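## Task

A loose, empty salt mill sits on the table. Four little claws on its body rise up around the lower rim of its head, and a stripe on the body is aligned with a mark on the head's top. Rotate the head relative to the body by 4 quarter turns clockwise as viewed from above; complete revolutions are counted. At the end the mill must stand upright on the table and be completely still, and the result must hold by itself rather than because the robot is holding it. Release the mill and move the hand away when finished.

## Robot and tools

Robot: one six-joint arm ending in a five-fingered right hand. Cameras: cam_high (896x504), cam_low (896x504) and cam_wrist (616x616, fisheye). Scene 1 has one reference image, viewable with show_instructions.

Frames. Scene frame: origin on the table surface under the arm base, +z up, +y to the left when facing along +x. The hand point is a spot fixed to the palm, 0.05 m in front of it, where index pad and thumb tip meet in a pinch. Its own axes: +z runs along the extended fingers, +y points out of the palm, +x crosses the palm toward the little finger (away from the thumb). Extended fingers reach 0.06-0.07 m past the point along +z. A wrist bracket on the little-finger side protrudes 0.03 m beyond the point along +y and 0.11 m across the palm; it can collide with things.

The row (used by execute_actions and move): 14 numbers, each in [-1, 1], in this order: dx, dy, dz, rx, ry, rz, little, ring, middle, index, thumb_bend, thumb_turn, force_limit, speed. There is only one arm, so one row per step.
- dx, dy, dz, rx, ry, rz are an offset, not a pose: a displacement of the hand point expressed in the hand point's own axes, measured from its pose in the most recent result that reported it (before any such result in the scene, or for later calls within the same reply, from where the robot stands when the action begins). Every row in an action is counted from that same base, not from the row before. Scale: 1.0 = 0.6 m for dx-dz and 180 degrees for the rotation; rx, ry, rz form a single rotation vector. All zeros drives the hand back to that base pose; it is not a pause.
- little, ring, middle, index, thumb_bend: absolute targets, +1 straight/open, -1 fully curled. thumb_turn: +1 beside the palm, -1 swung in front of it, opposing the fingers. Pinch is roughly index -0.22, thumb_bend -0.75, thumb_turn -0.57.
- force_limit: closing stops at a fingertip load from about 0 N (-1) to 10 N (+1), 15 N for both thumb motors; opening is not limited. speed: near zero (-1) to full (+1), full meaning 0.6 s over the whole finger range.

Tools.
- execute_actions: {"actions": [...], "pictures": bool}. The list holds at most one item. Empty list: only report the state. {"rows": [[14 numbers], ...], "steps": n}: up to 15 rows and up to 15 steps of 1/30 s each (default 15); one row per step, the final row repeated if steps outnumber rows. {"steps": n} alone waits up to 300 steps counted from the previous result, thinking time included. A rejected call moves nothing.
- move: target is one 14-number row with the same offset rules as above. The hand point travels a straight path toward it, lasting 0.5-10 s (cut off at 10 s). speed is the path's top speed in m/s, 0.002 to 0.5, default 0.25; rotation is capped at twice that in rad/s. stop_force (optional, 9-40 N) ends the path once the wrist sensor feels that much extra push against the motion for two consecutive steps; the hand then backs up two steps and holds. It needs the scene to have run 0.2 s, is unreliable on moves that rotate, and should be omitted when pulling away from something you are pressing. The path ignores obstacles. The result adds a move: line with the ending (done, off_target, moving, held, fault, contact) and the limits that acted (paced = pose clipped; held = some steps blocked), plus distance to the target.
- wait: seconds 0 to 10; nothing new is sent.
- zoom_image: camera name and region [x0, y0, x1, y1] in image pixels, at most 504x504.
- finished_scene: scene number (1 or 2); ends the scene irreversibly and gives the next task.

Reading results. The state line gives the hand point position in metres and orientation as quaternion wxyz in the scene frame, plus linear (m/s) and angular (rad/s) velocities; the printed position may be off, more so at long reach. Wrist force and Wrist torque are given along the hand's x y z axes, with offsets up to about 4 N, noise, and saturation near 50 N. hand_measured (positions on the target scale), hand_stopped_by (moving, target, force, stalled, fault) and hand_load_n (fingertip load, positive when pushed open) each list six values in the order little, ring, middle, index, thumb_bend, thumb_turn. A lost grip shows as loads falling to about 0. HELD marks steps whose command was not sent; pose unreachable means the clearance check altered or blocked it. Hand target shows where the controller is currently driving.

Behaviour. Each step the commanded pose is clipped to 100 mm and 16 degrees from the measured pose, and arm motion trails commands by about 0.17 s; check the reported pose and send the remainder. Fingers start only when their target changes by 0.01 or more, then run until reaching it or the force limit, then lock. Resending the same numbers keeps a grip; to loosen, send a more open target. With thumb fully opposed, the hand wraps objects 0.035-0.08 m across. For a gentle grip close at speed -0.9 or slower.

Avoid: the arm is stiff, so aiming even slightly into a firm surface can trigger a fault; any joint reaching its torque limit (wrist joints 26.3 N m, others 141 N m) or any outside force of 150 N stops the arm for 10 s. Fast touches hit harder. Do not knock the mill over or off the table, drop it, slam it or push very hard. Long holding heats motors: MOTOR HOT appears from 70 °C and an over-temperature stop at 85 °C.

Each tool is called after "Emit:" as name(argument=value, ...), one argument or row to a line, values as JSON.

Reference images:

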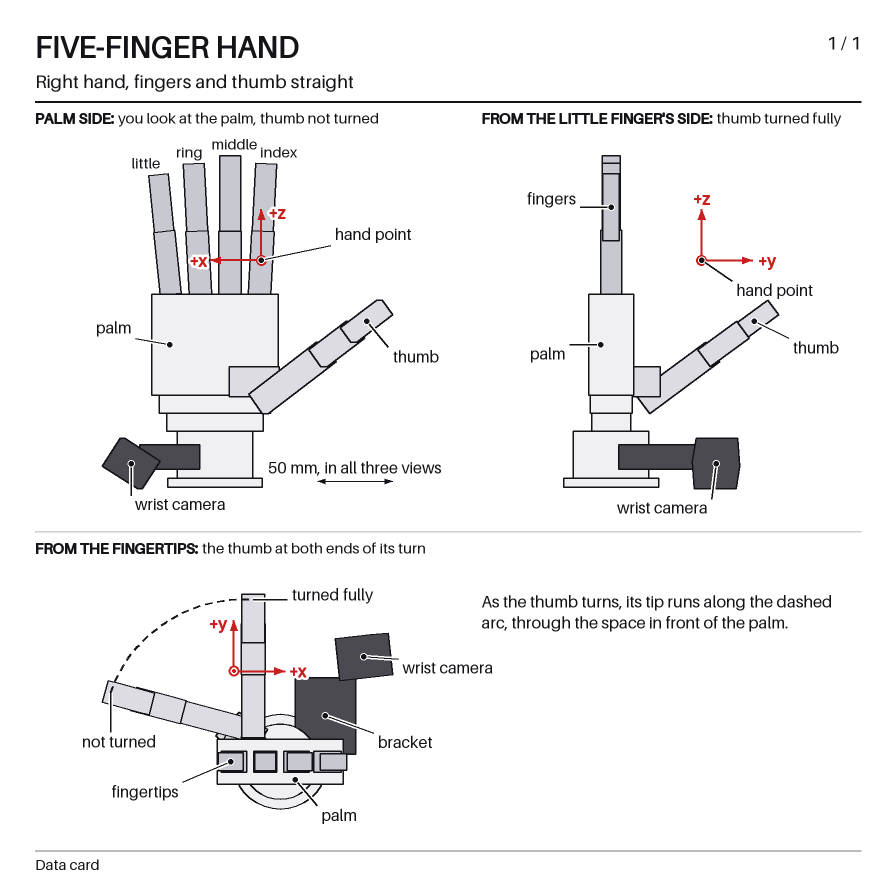

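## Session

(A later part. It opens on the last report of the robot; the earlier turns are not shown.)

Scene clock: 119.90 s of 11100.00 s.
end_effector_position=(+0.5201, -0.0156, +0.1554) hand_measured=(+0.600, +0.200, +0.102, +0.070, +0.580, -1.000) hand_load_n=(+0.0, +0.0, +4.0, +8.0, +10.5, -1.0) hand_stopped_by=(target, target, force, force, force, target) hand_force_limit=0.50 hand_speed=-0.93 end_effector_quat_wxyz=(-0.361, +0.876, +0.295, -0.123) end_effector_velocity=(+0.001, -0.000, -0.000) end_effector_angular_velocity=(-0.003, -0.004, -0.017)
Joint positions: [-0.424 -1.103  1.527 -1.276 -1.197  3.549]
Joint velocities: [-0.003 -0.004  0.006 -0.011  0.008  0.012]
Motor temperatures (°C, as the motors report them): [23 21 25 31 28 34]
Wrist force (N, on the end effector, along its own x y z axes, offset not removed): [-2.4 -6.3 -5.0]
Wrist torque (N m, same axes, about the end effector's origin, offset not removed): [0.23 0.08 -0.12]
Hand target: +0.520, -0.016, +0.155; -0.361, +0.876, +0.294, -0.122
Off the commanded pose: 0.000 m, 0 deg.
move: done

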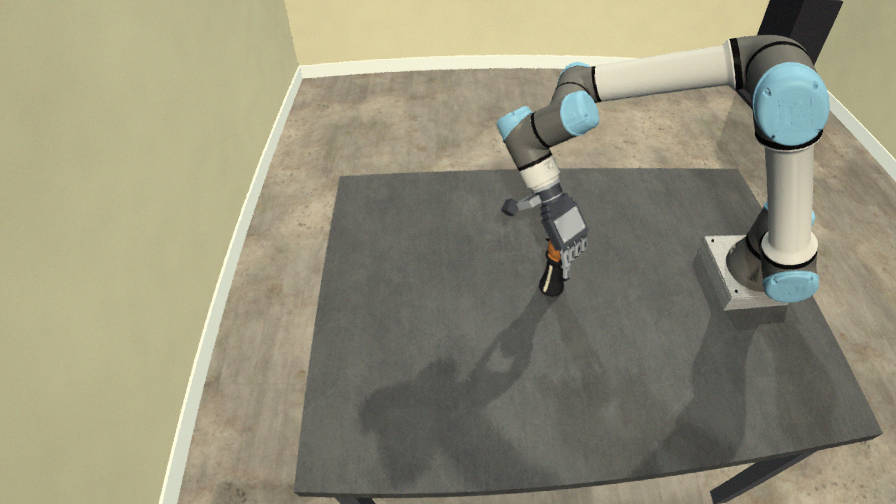

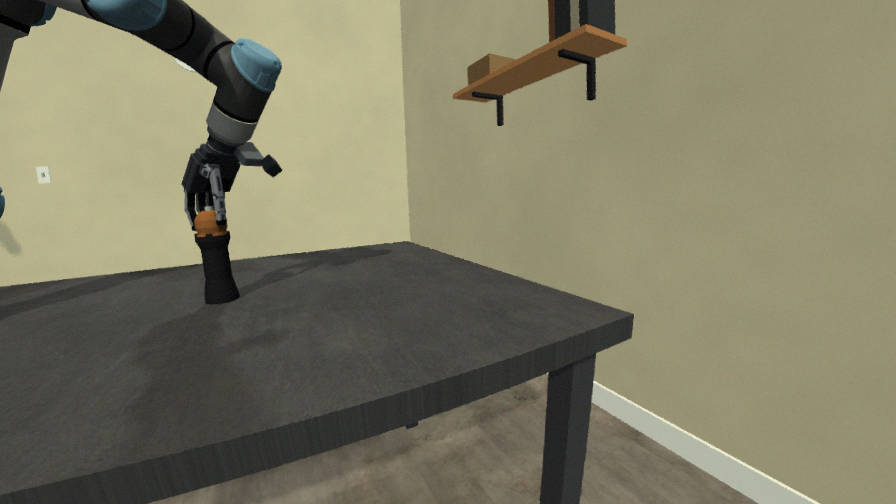

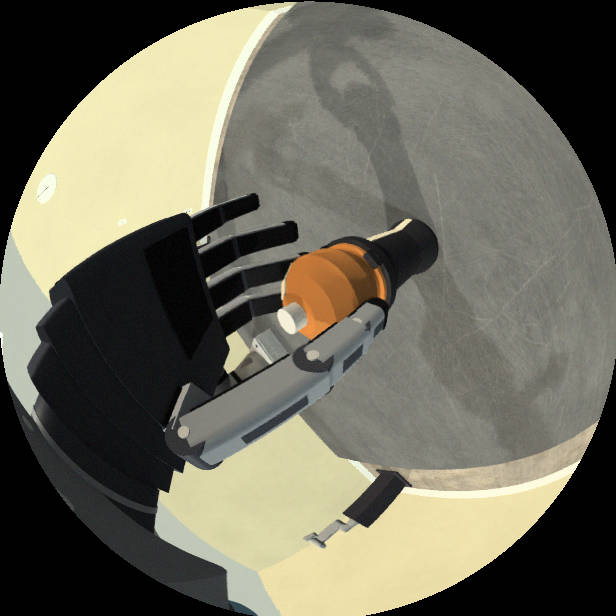

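Emit:
move(
  target=[0.012,-0.0032,0.0040,0.0008,0.1175,0.118,0.6,0.2,-0.3,-0.3,-0.6,-1,0.5,-0.93],
  speed=0.2,
)

Emit:
move(
  target=[0.012,-0.0032,0.0040,0.0008,0.1175,0.118,0.6,0.2,-0.3,-0.3,-0.6,-1,0.5,-0.93],
  speed=0.2,
)

Emit:
zoom_image(
  camera="cam_high",
  region=[490, 190, 620, 320],
)

Scene clock: 123.50 s of 11100.00 s.
end_effector_position=(+0.5240, -0.0088, +0.1550) hand_measured=(+0.600, +0.200, +0.102, +0.070, +0.580, -1.000) hand_load_n=(+0.0, +0.0, +3.5, +6.5, +11.5, -2.5) hand_stopped_by=(target, target, force, force, force, target) hand_force_limit=0.50 hand_speed=-0.93 end_effector_quat_wxyz=(-0.381, +0.922, +0.059, -0.026) end_effector_velocity=(+0.000, -0.000, -0.000) end_effector_angular_velocity=(-0.003, -0.002, -0.015)
Joint positions: [-0.513 -1.208  1.729 -1.569 -0.947  3.953]
Joint velocities: [-0.002 -0.004  0.008 -0.016  0.005  0.015]
Motor temperatures (°C, as the motors report them): [23 21 25 31 28 34]
Wrist force (N, on the end effector, along its own x y z axes, offset not removed): [-0.3 -4.4 -6.5]
Wrist torque (N m, same axes, about the end effector's origin, offset not removed): [0.34 0.18 -0.23]
Hand target: +0.524, -0.009, +0.155; -0.381, +0.922, +0.058, -0.025
Off the commanded pose: 0.000 m, 0 deg.
move: done

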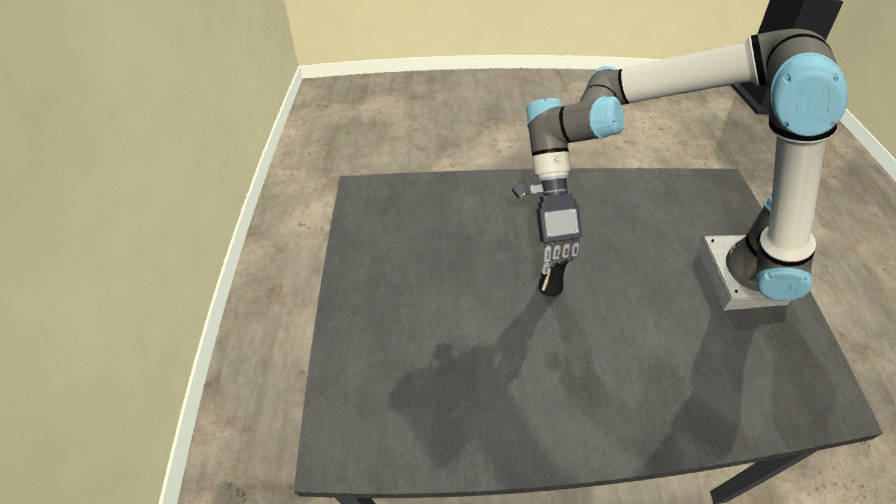

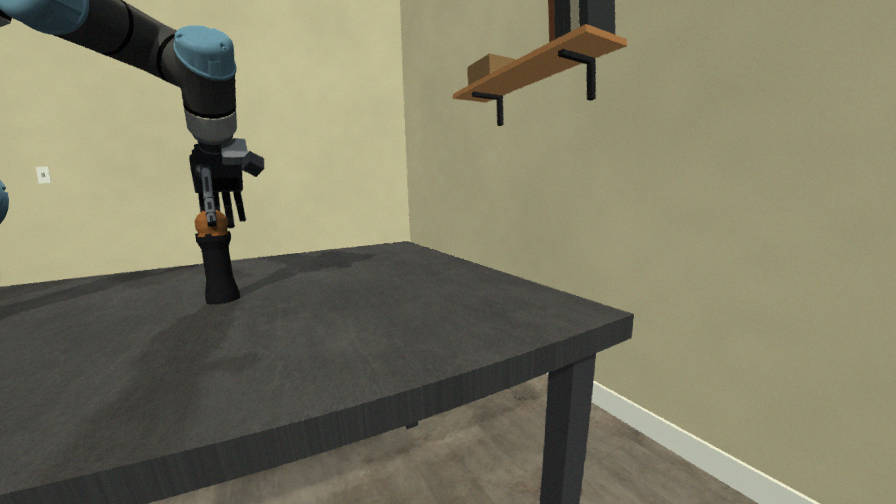

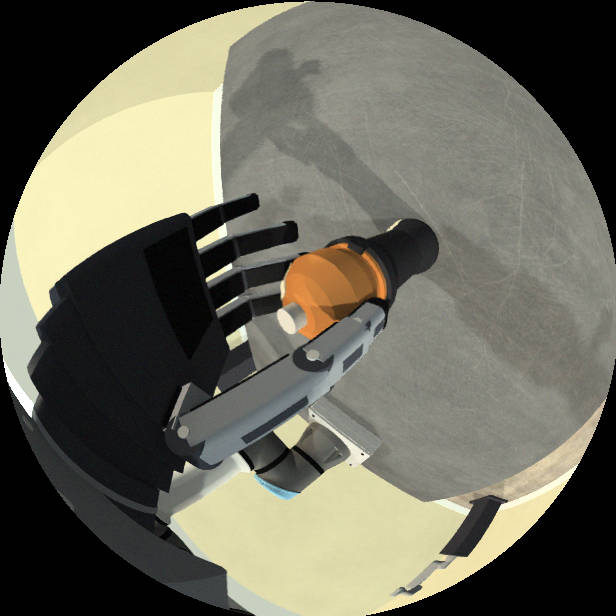

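Scene clock: 125.33 s of 11100.00 s.
end_effector_position=(+0.5307, -0.0049, +0.1546) hand_measured=(+0.600, +0.200, +0.102, +0.070, +0.580, -1.000) hand_load_n=(+0.0, +0.0, +3.5, +8.0, +10.0, -1.0) hand_stopped_by=(target, target, force, force, force, target) hand_force_limit=0.50 hand_speed=-0.93 end_effector_quat_wxyz=(-0.376, +0.906, -0.181, +0.073) end_effector_velocity=(+0.001, +0.000, -0.000) end_effector_angular_velocity=(-0.003, -0.002, -0.017)
Joint positions: [-0.574 -1.312  1.983 -2.094 -0.796  4.527]
Joint velocities: [-0.    -0.003  0.009 -0.026  0.001  0.024]
Motor temperatures (°C, as the motors report them): [23 21 25 31 28 34]
Wrist force (N, on the end effector, along its own x y z axes, offset not removed): [-1.0 -3.6 -1.2]
Wrist torque (N m, same axes, about the end effector's origin, offset not removed): [0.41 -0.13 -0.07]
Hand target: +0.531, -0.005, +0.155; -0.375, +0.906, -0.182, +0.073
Off the commanded pose: 0.000 m, 0 deg.
move: done

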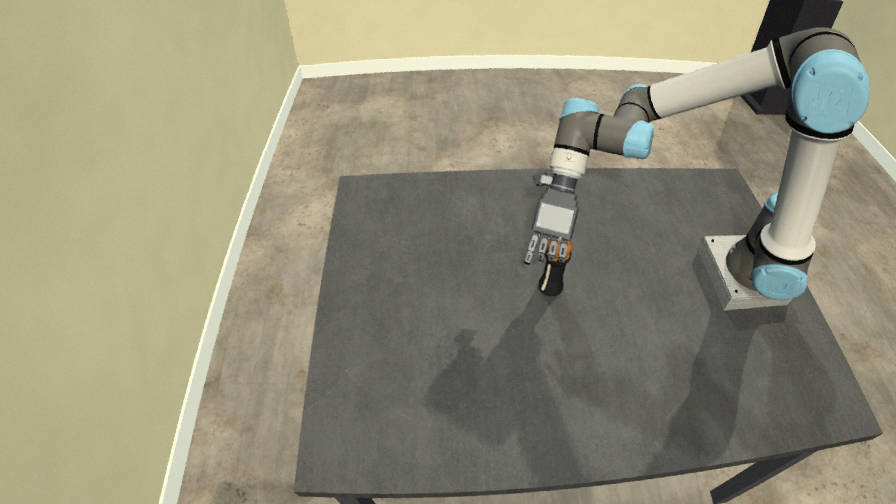

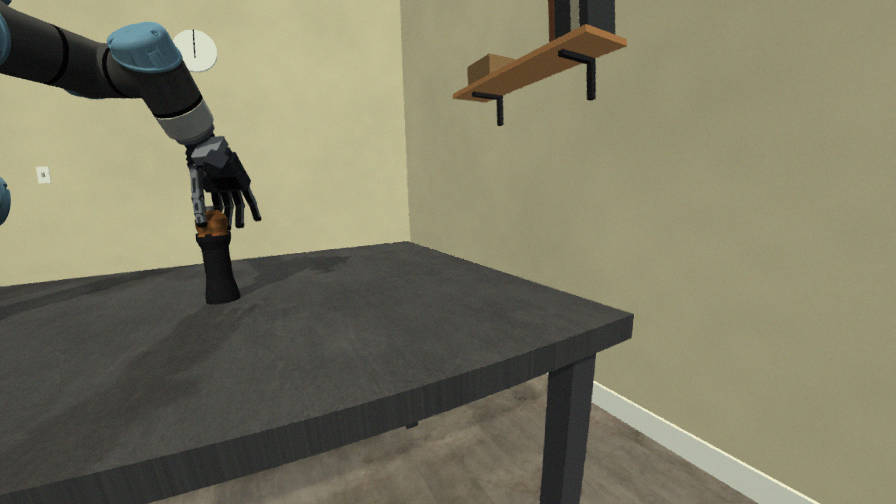

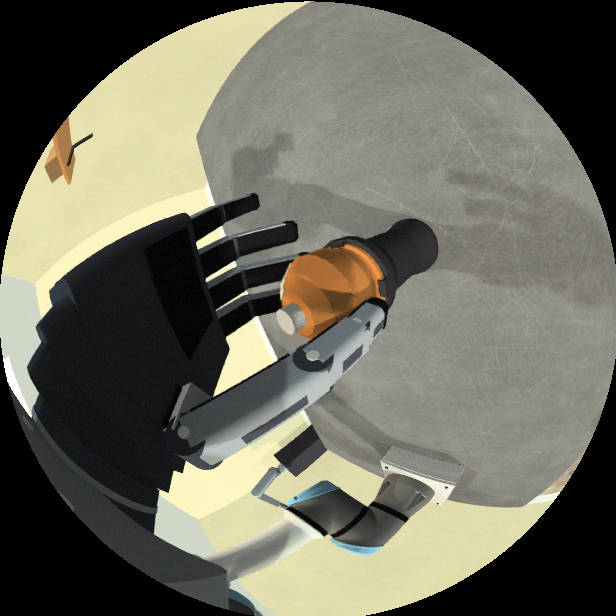

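Region (490, 190, 620, 320) of cam_high's 896x504 image, scaled by 3.877, with more detail than that image has.

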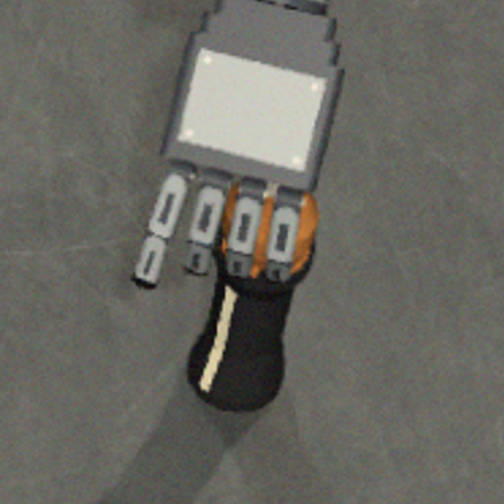

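Emit:
move(
  target=[0.0055,-0.0016,0.0028,0.0004,0.059,0.059,0.6,0.2,-0.3,-0.3,-0.6,-1,0.5,-0.93],
  speed=0.15,
)

Emit:
move(
  target=[0,0,0,0,0,0,0.6,0.5,0.5,0.5,1,-1,0.5,-0.6],
)

Emit:
move(
  target=[0,-0.12,-0.12,0,0,0,0.6,0.5,0.5,0.5,1,-1,0.5,-0.6],
  speed=0.15,
)

Emit:
zoom_image(
  camera="cam_high",
  region=[510, 220, 600, 310],
)

Scene clock: 128.83 s of 11100.00 s.
end_effector_position=(+0.5345, -0.0046, +0.1541) hand_measured=(+0.600, +0.200, +0.102, +0.070, +0.580, -1.000) hand_load_n=(+0.0, +0.0, +3.5, +8.0, +9.5, -1.0) hand_stopped_by=(target, target, force, force, force, target) hand_force_limit=0.50 hand_speed=-0.93 end_effector_quat_wxyz=(-0.363, +0.875, -0.297, +0.121) end_effector_velocity=(+0.000, -0.000, -0.000) end_effector_angular_velocity=(-0.001, +0.000, -0.018)
Joint positions: [-0.587 -1.337  2.099 -2.431 -0.793  4.875]
Joint velocities: [-0.    -0.001  0.008 -0.025 -0.003  0.025]
Motor temperatures (°C, as the motors report them): [23 21 25 31 28 34]
Wrist force (N, on the end effector, along its own x y z axes, offset not removed): [-1.4 -2.8 -3.1]
Wrist torque (N m, same axes, about the end effector's origin, offset not removed): [0.63 0.01 -0.09]
Hand target: +0.535, -0.004, +0.154; -0.363, +0.874, -0.298, +0.121
Off the commanded pose: 0.000 m, 0 deg.
move: done

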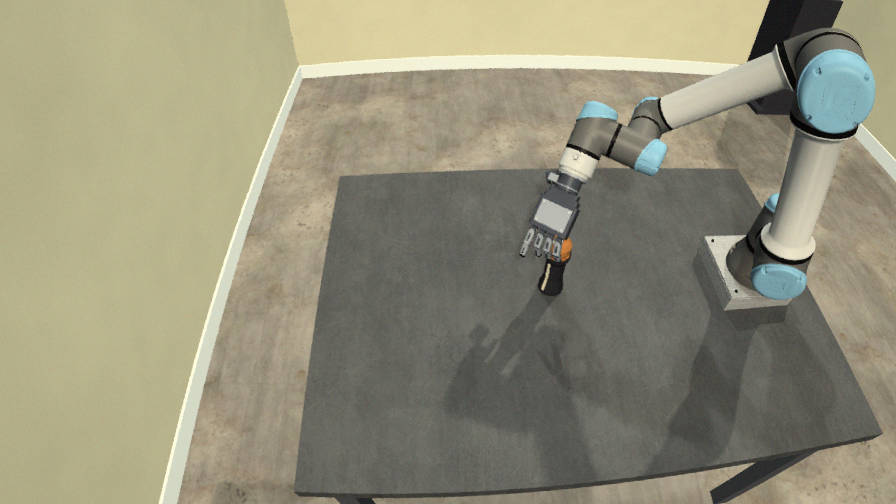

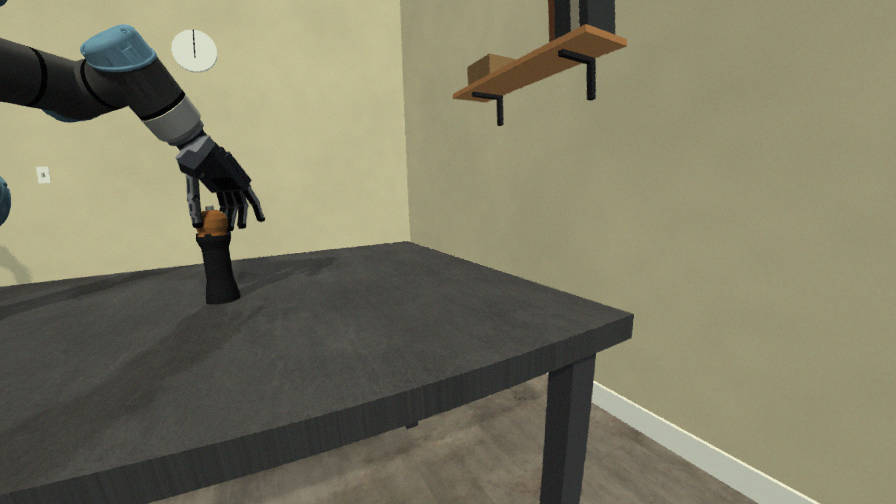

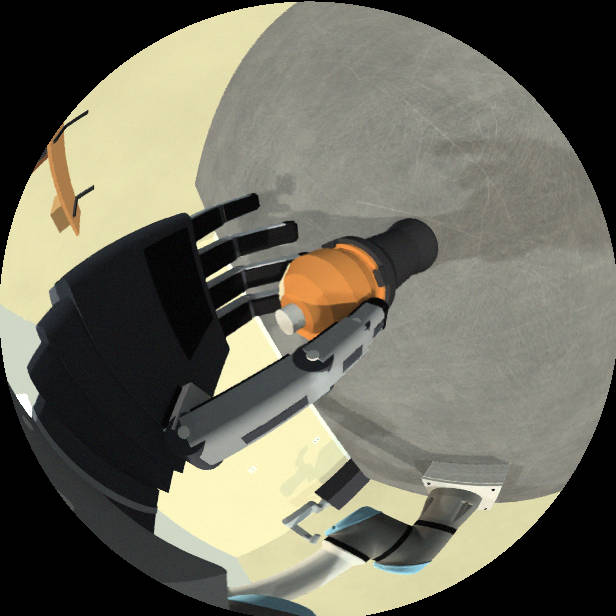

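Scene clock: 130.13 s of 11100.00 s.
end_effector_position=(+0.5345, -0.0046, +0.1541) hand_measured=(+0.600, +0.500, +0.500, +0.500, +1.000, -1.000) hand_load_n=(+0.0, +0.0, +0.0, +0.0, +0.0, +0.0) hand_stopped_by=(target, target, target, target, target, target) hand_force_limit=0.50 hand_speed=-0.60 end_effector_quat_wxyz=(-0.363, +0.875, -0.297, +0.121) end_effector_velocity=(-0.000, -0.000, -0.000) end_effector_angular_velocity=(-0.001, +0.000, +0.000)
Joint positions: [-0.587 -1.337  2.099 -2.431 -0.793  4.875]
Joint velocities: [-0.     0.001  0.    -0.    -0.001 -0.   ]
Motor temperatures (°C, as the motors report them): [23 21 25 31 28 34]
Wrist force (N, on the end effector, along its own x y z axes, offset not removed): [-2.4 2.5 2.8]
Wrist torque (N m, same axes, about the end effector's origin, offset not removed): [0.23 0.19 -0.10]
Hand target: +0.535, -0.005, +0.154; -0.363, +0.875, -0.297, +0.121
Off the commanded pose: 0.000 m, 0 deg.
move: done

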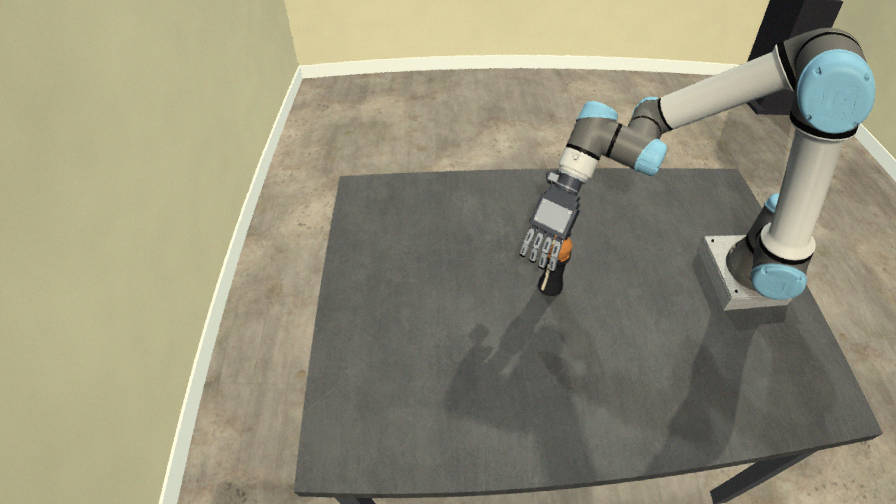

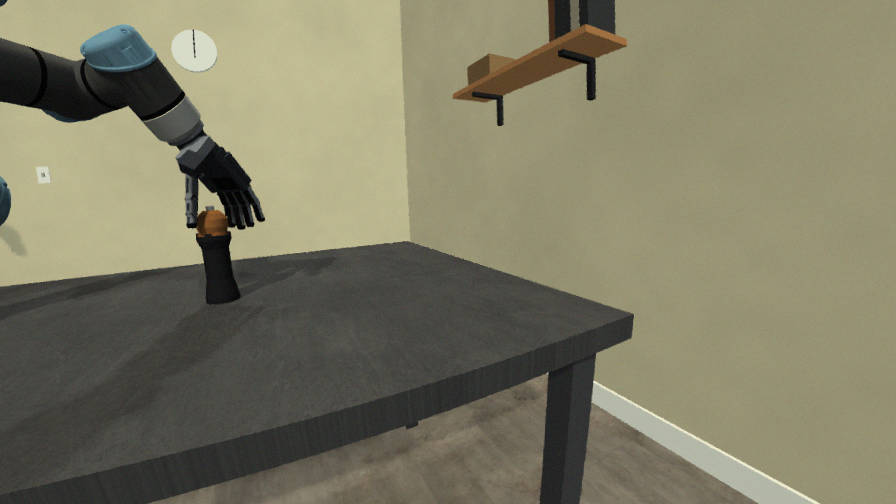

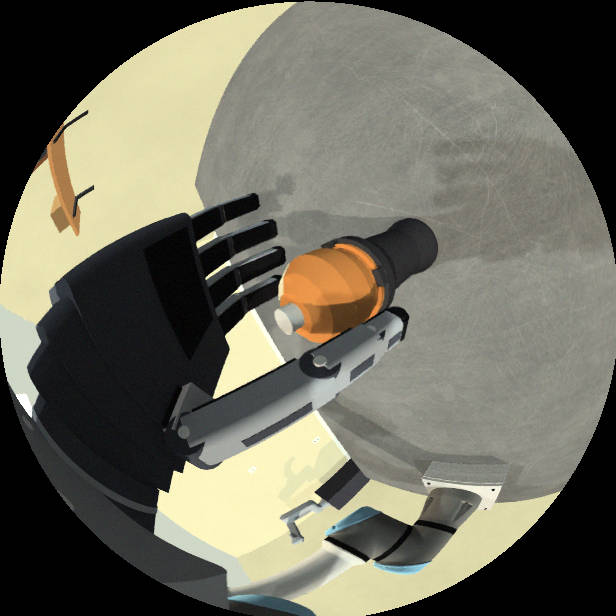

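Scene clock: 131.40 s of 11100.00 s.
end_effector_position=(+0.5348, -0.0050, +0.2555) hand_measured=(+0.600, +0.500, +0.500, +0.500, +1.000, -1.000) hand_load_n=(+0.0, +0.0, +0.0, +0.0, +0.0, +0.0) hand_stopped_by=(target, target, target, target, target, target) hand_force_limit=0.50 hand_speed=-0.60 end_effector_quat_wxyz=(-0.363, +0.875, -0.297, +0.121) end_effector_velocity=(+0.000, -0.000, +0.003) end_effector_angular_velocity=(+0.001, -0.000, +0.001)
Joint positions: [-0.587 -1.489  1.964 -2.144 -0.793  4.875]
Joint velocities: [-0.001 -0.003 -0.006  0.011  0.001 -0.002]
Motor temperatures (°C, as the motors report them): [23 21 25 31 28 34]
Wrist force (N, on the end effector, along its own x y z axes, offset not removed): [-1.0 2.6 3.8]
Wrist torque (N m, same axes, about the end effector's origin, offset not removed): [0.22 0.02 -0.03]
Hand target: +0.535, -0.005, +0.256; -0.363, +0.875, -0.297, +0.121
Off the commanded pose: 0.000 m, 0 deg.
move: done

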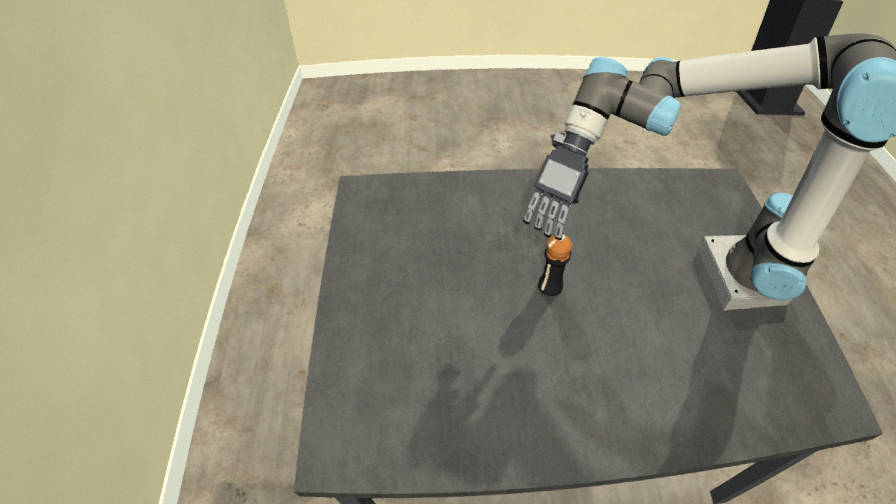

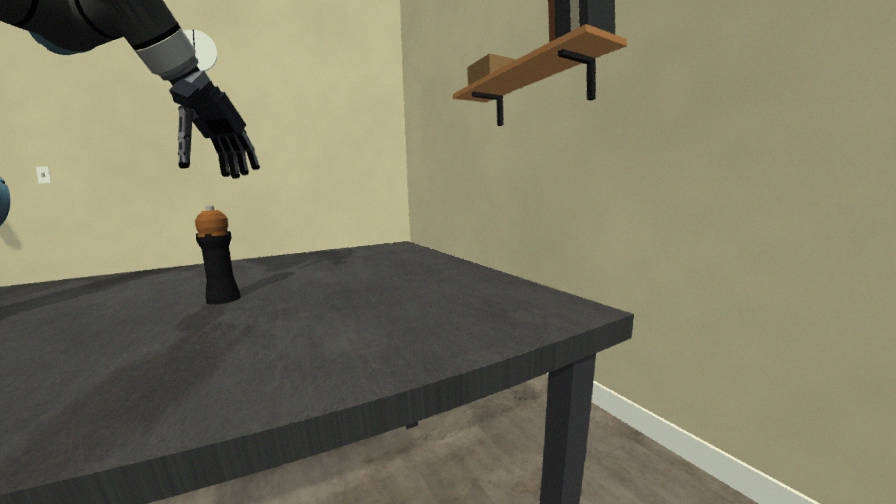

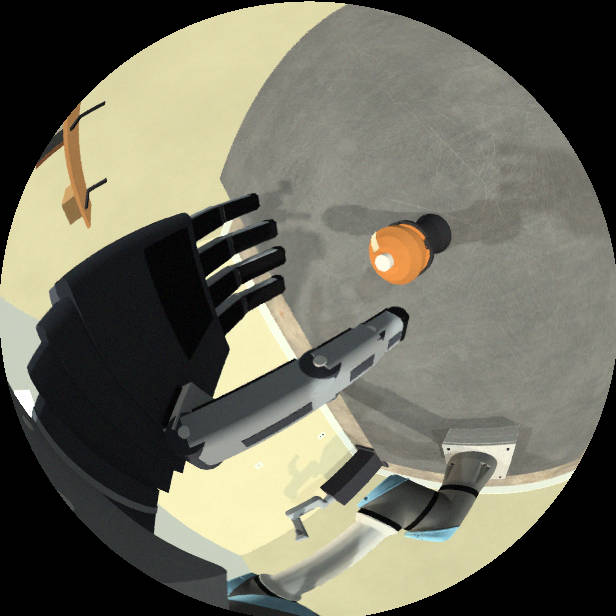

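Region (510, 220, 600, 310) of cam_high's 896x504 image, scaled by 5.600, with more detail than that image has.

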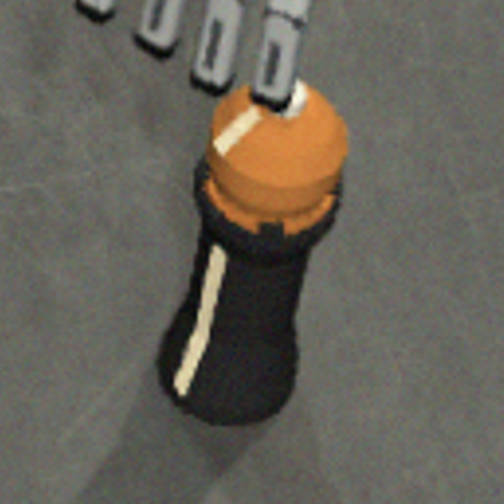

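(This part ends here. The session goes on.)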